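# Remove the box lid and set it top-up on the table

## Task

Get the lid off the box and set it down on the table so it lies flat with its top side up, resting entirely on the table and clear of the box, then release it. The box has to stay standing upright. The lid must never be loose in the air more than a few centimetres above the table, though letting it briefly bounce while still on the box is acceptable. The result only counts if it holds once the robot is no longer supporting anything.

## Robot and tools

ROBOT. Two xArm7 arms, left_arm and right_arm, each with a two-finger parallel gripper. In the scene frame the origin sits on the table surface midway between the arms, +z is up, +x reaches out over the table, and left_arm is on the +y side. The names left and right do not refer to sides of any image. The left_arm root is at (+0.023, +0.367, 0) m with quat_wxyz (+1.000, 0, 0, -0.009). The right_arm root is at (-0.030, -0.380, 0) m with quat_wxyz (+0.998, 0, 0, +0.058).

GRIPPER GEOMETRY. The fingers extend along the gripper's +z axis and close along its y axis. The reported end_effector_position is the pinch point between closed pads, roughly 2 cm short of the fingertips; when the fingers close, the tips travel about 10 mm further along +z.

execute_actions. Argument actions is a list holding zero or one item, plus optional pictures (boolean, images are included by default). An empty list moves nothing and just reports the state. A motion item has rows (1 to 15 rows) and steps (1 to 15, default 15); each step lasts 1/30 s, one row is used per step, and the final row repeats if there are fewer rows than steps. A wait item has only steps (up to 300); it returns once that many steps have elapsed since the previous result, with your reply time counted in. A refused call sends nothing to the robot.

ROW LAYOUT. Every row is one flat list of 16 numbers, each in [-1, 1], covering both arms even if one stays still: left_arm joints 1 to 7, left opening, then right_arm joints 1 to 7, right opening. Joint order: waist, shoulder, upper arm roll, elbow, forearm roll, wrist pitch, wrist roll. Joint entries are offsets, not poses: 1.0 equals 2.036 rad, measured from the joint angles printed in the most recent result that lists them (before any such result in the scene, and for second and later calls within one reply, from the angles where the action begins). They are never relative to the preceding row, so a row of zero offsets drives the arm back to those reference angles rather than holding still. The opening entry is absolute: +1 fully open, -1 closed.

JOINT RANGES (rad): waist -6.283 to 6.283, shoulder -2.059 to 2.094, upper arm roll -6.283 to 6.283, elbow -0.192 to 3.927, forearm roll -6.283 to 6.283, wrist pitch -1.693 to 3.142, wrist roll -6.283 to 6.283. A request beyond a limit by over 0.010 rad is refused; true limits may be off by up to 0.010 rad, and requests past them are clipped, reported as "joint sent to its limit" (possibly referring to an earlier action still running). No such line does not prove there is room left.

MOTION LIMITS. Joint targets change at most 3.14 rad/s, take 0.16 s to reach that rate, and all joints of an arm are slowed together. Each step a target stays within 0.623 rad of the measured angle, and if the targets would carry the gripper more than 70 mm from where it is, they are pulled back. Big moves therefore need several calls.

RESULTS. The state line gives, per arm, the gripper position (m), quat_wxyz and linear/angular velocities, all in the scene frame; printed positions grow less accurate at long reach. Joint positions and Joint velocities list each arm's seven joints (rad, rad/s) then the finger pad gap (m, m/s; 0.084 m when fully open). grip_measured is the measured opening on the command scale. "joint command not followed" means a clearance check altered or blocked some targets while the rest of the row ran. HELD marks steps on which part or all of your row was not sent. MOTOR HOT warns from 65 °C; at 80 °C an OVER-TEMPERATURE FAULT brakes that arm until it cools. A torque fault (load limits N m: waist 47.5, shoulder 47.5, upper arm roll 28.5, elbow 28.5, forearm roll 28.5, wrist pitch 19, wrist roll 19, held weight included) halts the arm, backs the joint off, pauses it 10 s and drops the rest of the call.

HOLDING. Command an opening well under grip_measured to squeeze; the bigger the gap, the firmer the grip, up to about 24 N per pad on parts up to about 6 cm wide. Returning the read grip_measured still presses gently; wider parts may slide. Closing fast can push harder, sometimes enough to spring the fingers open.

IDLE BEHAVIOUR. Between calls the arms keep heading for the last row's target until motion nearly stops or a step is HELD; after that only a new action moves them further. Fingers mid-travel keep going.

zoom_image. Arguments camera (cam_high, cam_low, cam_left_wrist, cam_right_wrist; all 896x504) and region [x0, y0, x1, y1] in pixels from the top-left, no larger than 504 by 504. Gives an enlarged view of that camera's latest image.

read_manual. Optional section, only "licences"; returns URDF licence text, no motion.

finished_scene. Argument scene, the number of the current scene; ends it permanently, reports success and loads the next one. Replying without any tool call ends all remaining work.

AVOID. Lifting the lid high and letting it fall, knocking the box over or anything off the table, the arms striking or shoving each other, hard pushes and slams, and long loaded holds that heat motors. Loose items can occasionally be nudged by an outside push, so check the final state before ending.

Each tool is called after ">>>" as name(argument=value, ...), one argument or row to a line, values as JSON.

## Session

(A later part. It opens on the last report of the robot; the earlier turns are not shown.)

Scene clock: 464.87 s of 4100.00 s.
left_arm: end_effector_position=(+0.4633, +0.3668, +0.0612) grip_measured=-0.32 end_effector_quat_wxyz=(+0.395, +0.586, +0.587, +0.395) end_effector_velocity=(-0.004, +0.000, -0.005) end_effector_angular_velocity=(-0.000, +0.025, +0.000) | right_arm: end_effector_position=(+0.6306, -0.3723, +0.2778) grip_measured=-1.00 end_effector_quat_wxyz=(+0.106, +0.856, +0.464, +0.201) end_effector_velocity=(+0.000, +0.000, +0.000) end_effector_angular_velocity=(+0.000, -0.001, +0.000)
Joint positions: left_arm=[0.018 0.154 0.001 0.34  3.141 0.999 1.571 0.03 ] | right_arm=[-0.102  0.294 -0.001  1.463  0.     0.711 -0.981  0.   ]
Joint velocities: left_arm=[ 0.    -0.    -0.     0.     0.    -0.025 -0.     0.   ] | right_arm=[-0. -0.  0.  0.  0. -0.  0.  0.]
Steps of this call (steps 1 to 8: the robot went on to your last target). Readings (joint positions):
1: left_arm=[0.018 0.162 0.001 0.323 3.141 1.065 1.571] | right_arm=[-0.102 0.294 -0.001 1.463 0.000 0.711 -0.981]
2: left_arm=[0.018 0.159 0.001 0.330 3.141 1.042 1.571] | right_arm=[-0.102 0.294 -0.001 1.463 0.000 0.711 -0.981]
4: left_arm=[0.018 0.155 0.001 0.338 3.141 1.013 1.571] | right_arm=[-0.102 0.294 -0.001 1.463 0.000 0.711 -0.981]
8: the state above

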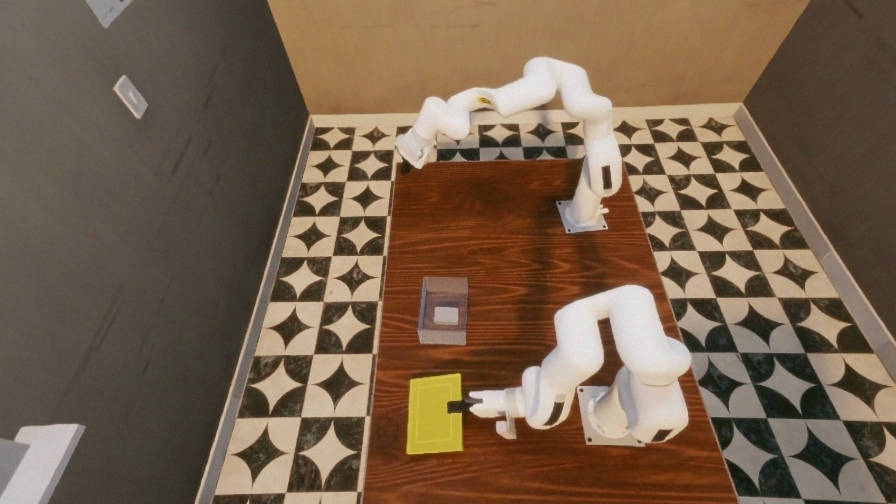

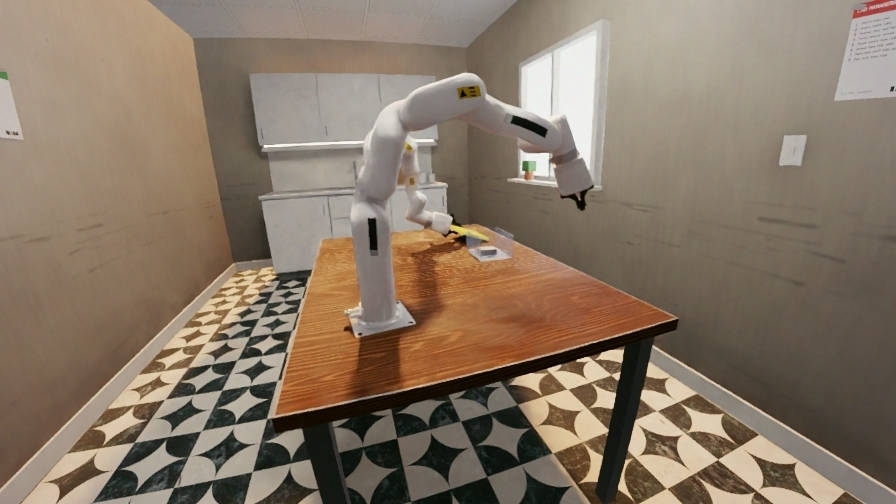

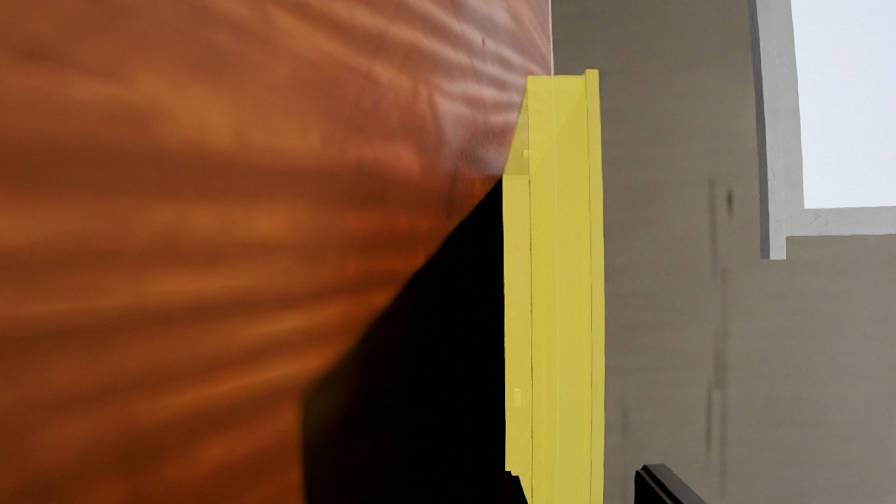

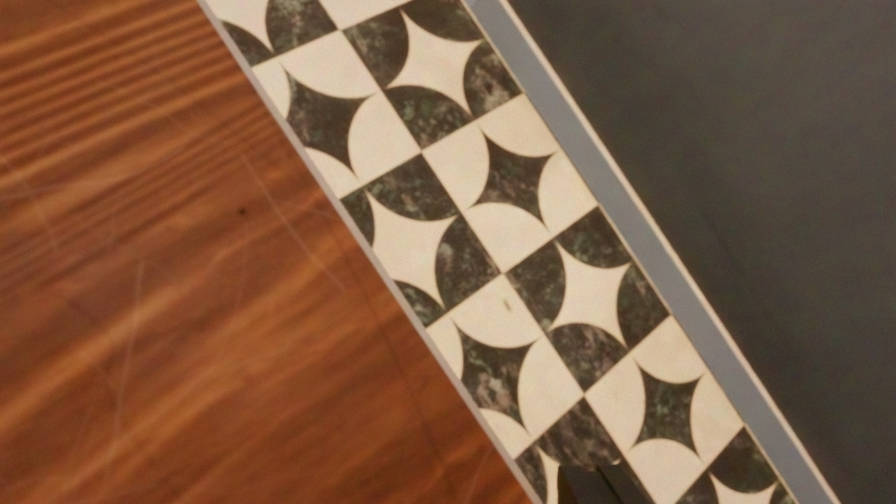

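>>> execute_actions(
  actions=[
    {"rows": [[0,-0.0017,0,0.0036,0,-0.0141,0,-0.27,0,0,0,0,0,0,0,-1],[0,-0.0033,0,0.0073,0,-0.0282,0,-0.24,0,0,0,0,0,0,0,-1],[0,-0.005,0,0.0109,0,-0.0422,0,-0.2,0,0,0,0,0,0,0,-1],[0,-0.0067,0,0.0146,0,-0.0563,0,-0.17,0,0,0,0,0,0,0,-1],[0,-0.0083,0,0.0182,0,-0.0704,0,-0.14,0,0,0,0,0,0,0,-1],[0,-0.01,0,0.0219,0,-0.0845,0,-0.1,0,0,0,0,0,0,0,-1],[0,-0.0117,0,0.0255,0,-0.0985,0,-0.07,0,0,0,0,0,0,0,-1],[0,-0.0133,0,0.0291,0,-0.1126,0,-0.04,0,0,0,0,0,0,0,-1],[0,-0.015,0,0.0328,0,-0.1267,0,-0.01,0,0,0,0,0,0,0,-1],[0,-0.0167,0,0.0364,0,-0.1408,0,0.02,0,0,0,0,0,0,0,-1],[0,-0.0183,0,0.0401,0,-0.1548,0,0.05,0,0,0,0,0,0,0,-1],[0,-0.02,0,0.0437,0,-0.1689,0,0.08,0,0,0,0,0,0,0,-1]], "steps": 15},
  ],
  pictures=false,
)

>>> execute_actions(
  actions=[
    {"steps": 5},
  ],
  pictures=false,
)

>>> execute_actions(
  actions=[
    {"rows": [[0,-0.004,0,-0.0056,0,0.0016,0,0.08,0,0,0,0,0,0,0,-1],[0,-0.008,0,-0.0111,0,0.0031,0,0.08,0,0,0,0,0,0,0,-1],[0,-0.012,0,-0.0167,0,0.0047,0,0.08,0,0,0,0,0,0,0,-1],[0,-0.016,0,-0.0222,0,0.0063,0,0.08,0,0,0,0,0,0,0,-1],[0,-0.02,0,-0.0278,0,0.0078,0,0.08,0,0,0,0,0,0,0,-1],[0,-0.024,0,-0.0334,0,0.0094,0,0.08,0,0,0,0,0,0,0,-1],[0,-0.028,0,-0.0389,0,0.011,0,0.08,0,0,0,0,0,0,0,-1],[0,-0.032,0,-0.0445,0,0.0125,0,0.08,0,0,0,0,0,0,0,-1],[0,-0.036,0,-0.05,0,0.0141,0,0.08,0,0,0,0,0,0,0,-1],[0,-0.04,0,-0.0556,0,0.0157,0,0.08,0,0,0,0,0,0,0,-1],[0,-0.044,0,-0.0612,0,0.0172,0,0.08,0,0,0,0,0,0,0,-1],[0,-0.048,0,-0.0667,0,0.0188,0,0.08,0,0,0,0,0,0,0,-1],[0,-0.052,0,-0.0723,0,0.0204,0,0.08,0,0,0,0,0,0,0,-1],[0,-0.056,0,-0.0778,0,0.0219,0,0.08,0,0,0,0,0,0,0,-1],[0,-0.06,0,-0.0834,0,0.0235,0,0.08,0,0,0,0,0,0,0,-1]], "steps": 15},
  ],
  pictures=false,
)

>>> execute_actions(
  actions=[
    {"steps": 8},
  ],
)

Scene clock: 487.53 s of 4100.00 s.
left_arm: end_effector_position=(+0.4543, +0.3667, +0.0471) grip_measured=+0.06 end_effector_quat_wxyz=(+0.336, +0.622, +0.622, +0.336) end_effector_velocity=(-0.016, -0.000, -0.008) end_effector_angular_velocity=(+0.001, +0.296, -0.002) | right_arm: end_effector_position=(+0.6306, -0.3723, +0.2778) grip_measured=-1.00 end_effector_quat_wxyz=(+0.106, +0.856, +0.464, +0.201) end_effector_velocity=(+0.000, +0.000, +0.001) end_effector_angular_velocity=(-0.000, -0.001, +0.000)
Joint positions: left_arm=[0.018 0.117 0.001 0.422 3.141 0.686 1.571 0.047] | right_arm=[-0.102  0.294 -0.001  1.463  0.     0.711 -0.981  0.   ]
Joint velocities: left_arm=[ 0.    -0.066 -0.     0.14   0.001 -0.502  0.002  0.006] | right_arm=[ 0.    -0.001  0.     0.    -0.    -0.    -0.     0.   ]
Steps of this call (steps 1 to 30: the robot went on to your last target; steps 31 to 90: nothing new was sent; then 19.17 s passed at rest; steps 91 to 105: all 15 steps of this action). Readings (joint positions):
91: left_arm=[0.018 0.154 0.001 0.341 3.141 0.998 1.571] | right_arm=[-0.102 0.294 -0.001 1.463 0.000 0.711 -0.981]
92: left_arm=[0.018 0.154 0.001 0.342 3.141 0.993 1.571] | right_arm=[-0.102 0.294 -0.001 1.463 0.000 0.711 -0.981]
94: left_arm=[0.018 0.151 0.001 0.348 3.141 0.966 1.571] | right_arm=[-0.102 0.294 -0.001 1.463 0.000 0.711 -0.981]
98: left_arm=[0.018 0.139 0.001 0.373 3.141 0.872 1.571] | right_arm=[-0.102 0.294 -0.001 1.463 0.000 0.711 -0.981]
105: the state above

Scene clock: 487.70 s of 4100.00 s.
left_arm: end_effector_position=(+0.4525, +0.3668, +0.0460) grip_measured=+0.07 end_effector_quat_wxyz=(+0.330, +0.625, +0.625, +0.330) end_effector_velocity=(-0.005, +0.000, -0.005) end_effector_angular_velocity=(-0.001, +0.028, +0.002) | right_arm: end_effector_position=(+0.6306, -0.3723, +0.2778) grip_measured=-1.00 end_effector_quat_wxyz=(+0.106, +0.856, +0.464, +0.201) end_effector_velocity=(+0.000, -0.000, +0.001) end_effector_angular_velocity=(+0.000, -0.001, -0.000)
Joint positions: left_arm=[0.018 0.114 0.001 0.428 3.141 0.657 1.571 0.047] | right_arm=[-0.102  0.294 -0.001  1.463  0.     0.711 -0.981  0.   ]
Joint velocities: left_arm=[ 0.     0.001  0.     0.001 -0.001 -0.029 -0.001  0.   ] | right_arm=[-0.    -0.001 -0.     0.001 -0.     0.     0.     0.   ]
Steps of this call (steps 1 to 5: the robot went on to your last target). Readings (joint positions):
1: left_arm=[0.018 0.115 0.001 0.425 3.141 0.673 1.571] | right_arm=[-0.102 0.294 -0.001 1.463 0.000 0.711 -0.981]
2: left_arm=[0.018 0.114 0.001 0.427 3.141 0.665 1.571] | right_arm=[-0.102 0.294 -0.001 1.463 0.000 0.711 -0.981]
4: left_arm=[0.018 0.114 0.001 0.428 3.141 0.659 1.571] | right_arm=[-0.102 0.294 -0.001 1.463 0.000 0.711 -0.981]
5: the state above

Scene clock: 488.20 s of 4100.00 s.
left_arm: end_effector_position=(+0.4136, +0.3667, +0.0463) grip_measured=+0.07 end_effector_quat_wxyz=(+0.330, +0.625, +0.625, +0.330) end_effector_velocity=(-0.100, +0.000, -0.002) end_effector_angular_velocity=(+0.000, -0.000, -0.001) | right_arm: end_effector_position=(+0.6306, -0.3723, +0.2778) grip_measured=-1.00 end_effector_quat_wxyz=(+0.106, +0.856, +0.464, +0.201) end_effector_velocity=(-0.000, -0.000, -0.001) end_effector_angular_velocity=(-0.000, +0.002, -0.000)
Joint positions: left_arm=[0.018 0.018 0.001 0.296 3.141 0.695 1.571 0.047] | right_arm=[-0.102  0.294 -0.001  1.463  0.     0.711 -0.981  0.   ]
Joint velocities: left_arm=[ 0.    -0.243  0.    -0.337  0.001  0.094  0.    -0.   ] | right_arm=[-0.     0.001 -0.    -0.001  0.     0.    -0.     0.   ]
Steps of this call (steps 1 to 15: all 15 steps of this action). Readings (joint positions):
1: left_arm=[0.018 0.114 0.001 0.428 3.141 0.657 1.571] | right_arm=[-0.102 0.294 -0.001 1.463 0.000 0.711 -0.981]
2: left_arm=[0.018 0.112 0.001 0.427 3.141 0.658 1.571] | right_arm=[-0.102 0.294 -0.001 1.463 0.000 0.711 -0.981]
4: left_arm=[0.018 0.104 0.001 0.415 3.141 0.661 1.571] | right_arm=[-0.102 0.294 -0.001 1.463 0.000 0.711 -0.981]
8: left_arm=[0.018 0.075 0.001 0.374 3.141 0.673 1.571] | right_arm=[-0.102 0.294 -0.001 1.463 0.000 0.711 -0.981]
15: the state above

Scene clock: 488.47 s of 4100.00 s.
left_arm: end_effector_position=(+0.4031, +0.3667, +0.0462) grip_measured=+0.07 end_effector_quat_wxyz=(+0.331, +0.625, +0.625, +0.331) end_effector_velocity=(-0.000, -0.000, +0.001) end_effector_angular_velocity=(+0.002, -0.005, -0.001) | right_arm: end_effector_position=(+0.6306, -0.3723, +0.2778) grip_measured=-1.00 end_effector_quat_wxyz=(+0.106, +0.856, +0.464, +0.201) end_effector_velocity=(+0.000, +0.000, +0.000) end_effector_angular_velocity=(+0.000, -0.000, +0.000)
Joint positions: left_arm=[ 0.018 -0.008  0.001  0.26   3.141  0.705  1.571  0.047] | right_arm=[-0.102  0.294 -0.001  1.463  0.     0.711 -0.981  0.   ]
Joint velocities: left_arm=[-0.    -0.005  0.    -0.004  0.001  0.004  0.002  0.   ] | right_arm=[ 0. -0.  0.  0.  0.  0.  0.  0.]
Steps of this call (steps 1 to 8: the robot went on to your last target). Readings (joint positions):
1: left_arm=[0.018 0.010 0.001 0.285 3.141 0.698 1.571] | right_arm=[-0.102 0.294 -0.001 1.463 0.000 0.711 -0.981]
2: left_arm=[0.018 0.003 0.001 0.274 3.141 0.700 1.571] | right_arm=[-0.102 0.294 -0.001 1.463 0.000 0.711 -0.981]
4: left_arm=[0.018 -0.005 0.001 0.263 3.141 0.703 1.571] | right_arm=[-0.102 0.294 -0.001 1.463 0.000 0.711 -0.981]
8: the state above

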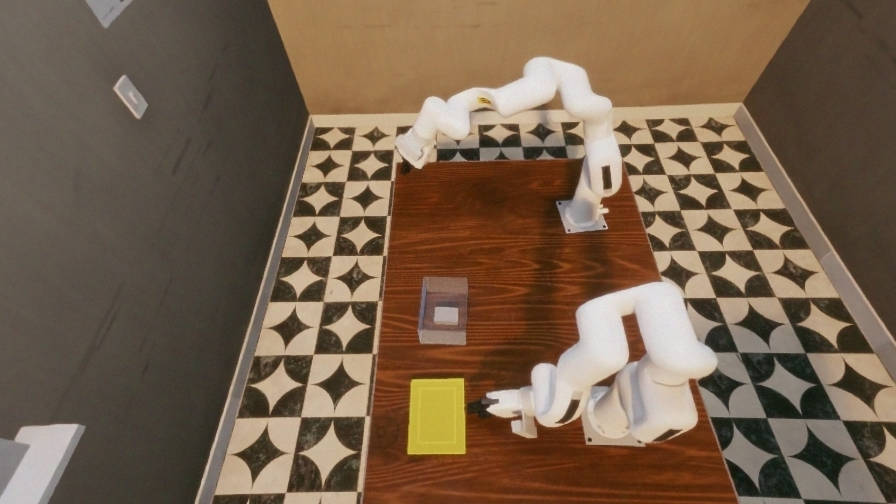

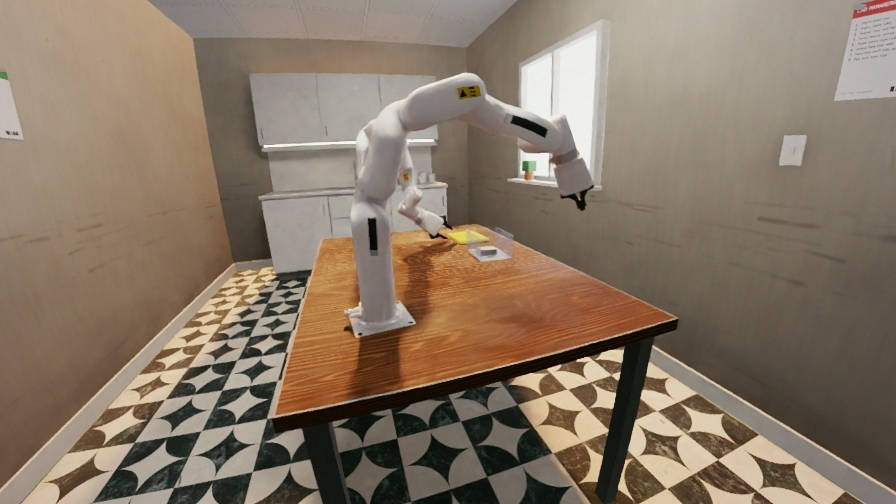

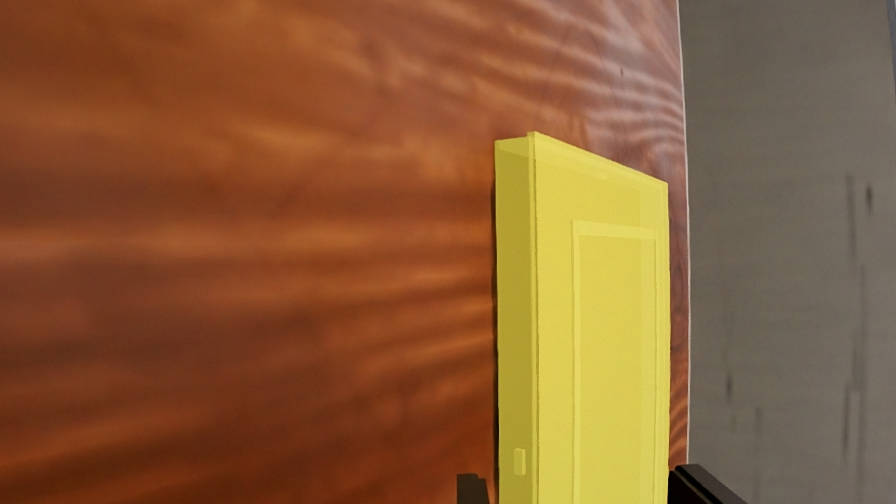

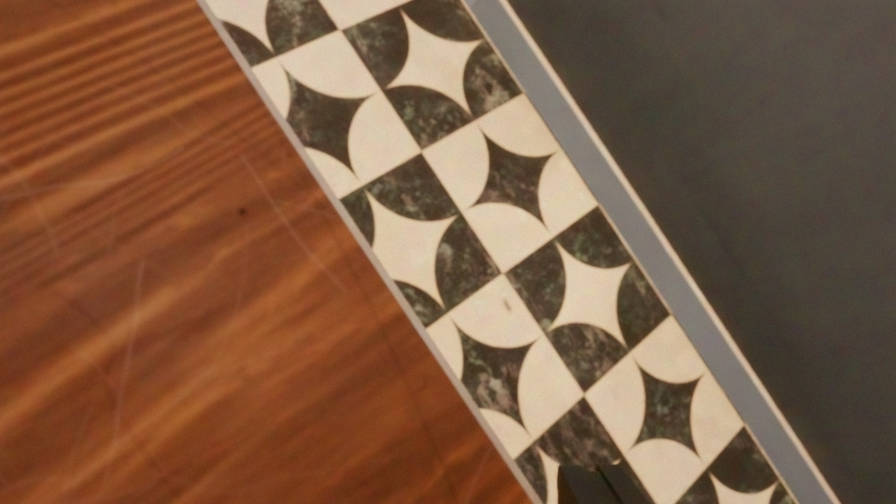

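The lid lies flat on the table, clear of the box and the gripper.

>>> finished_scene(
  scene=1,
)

The scene is finished: the task was done.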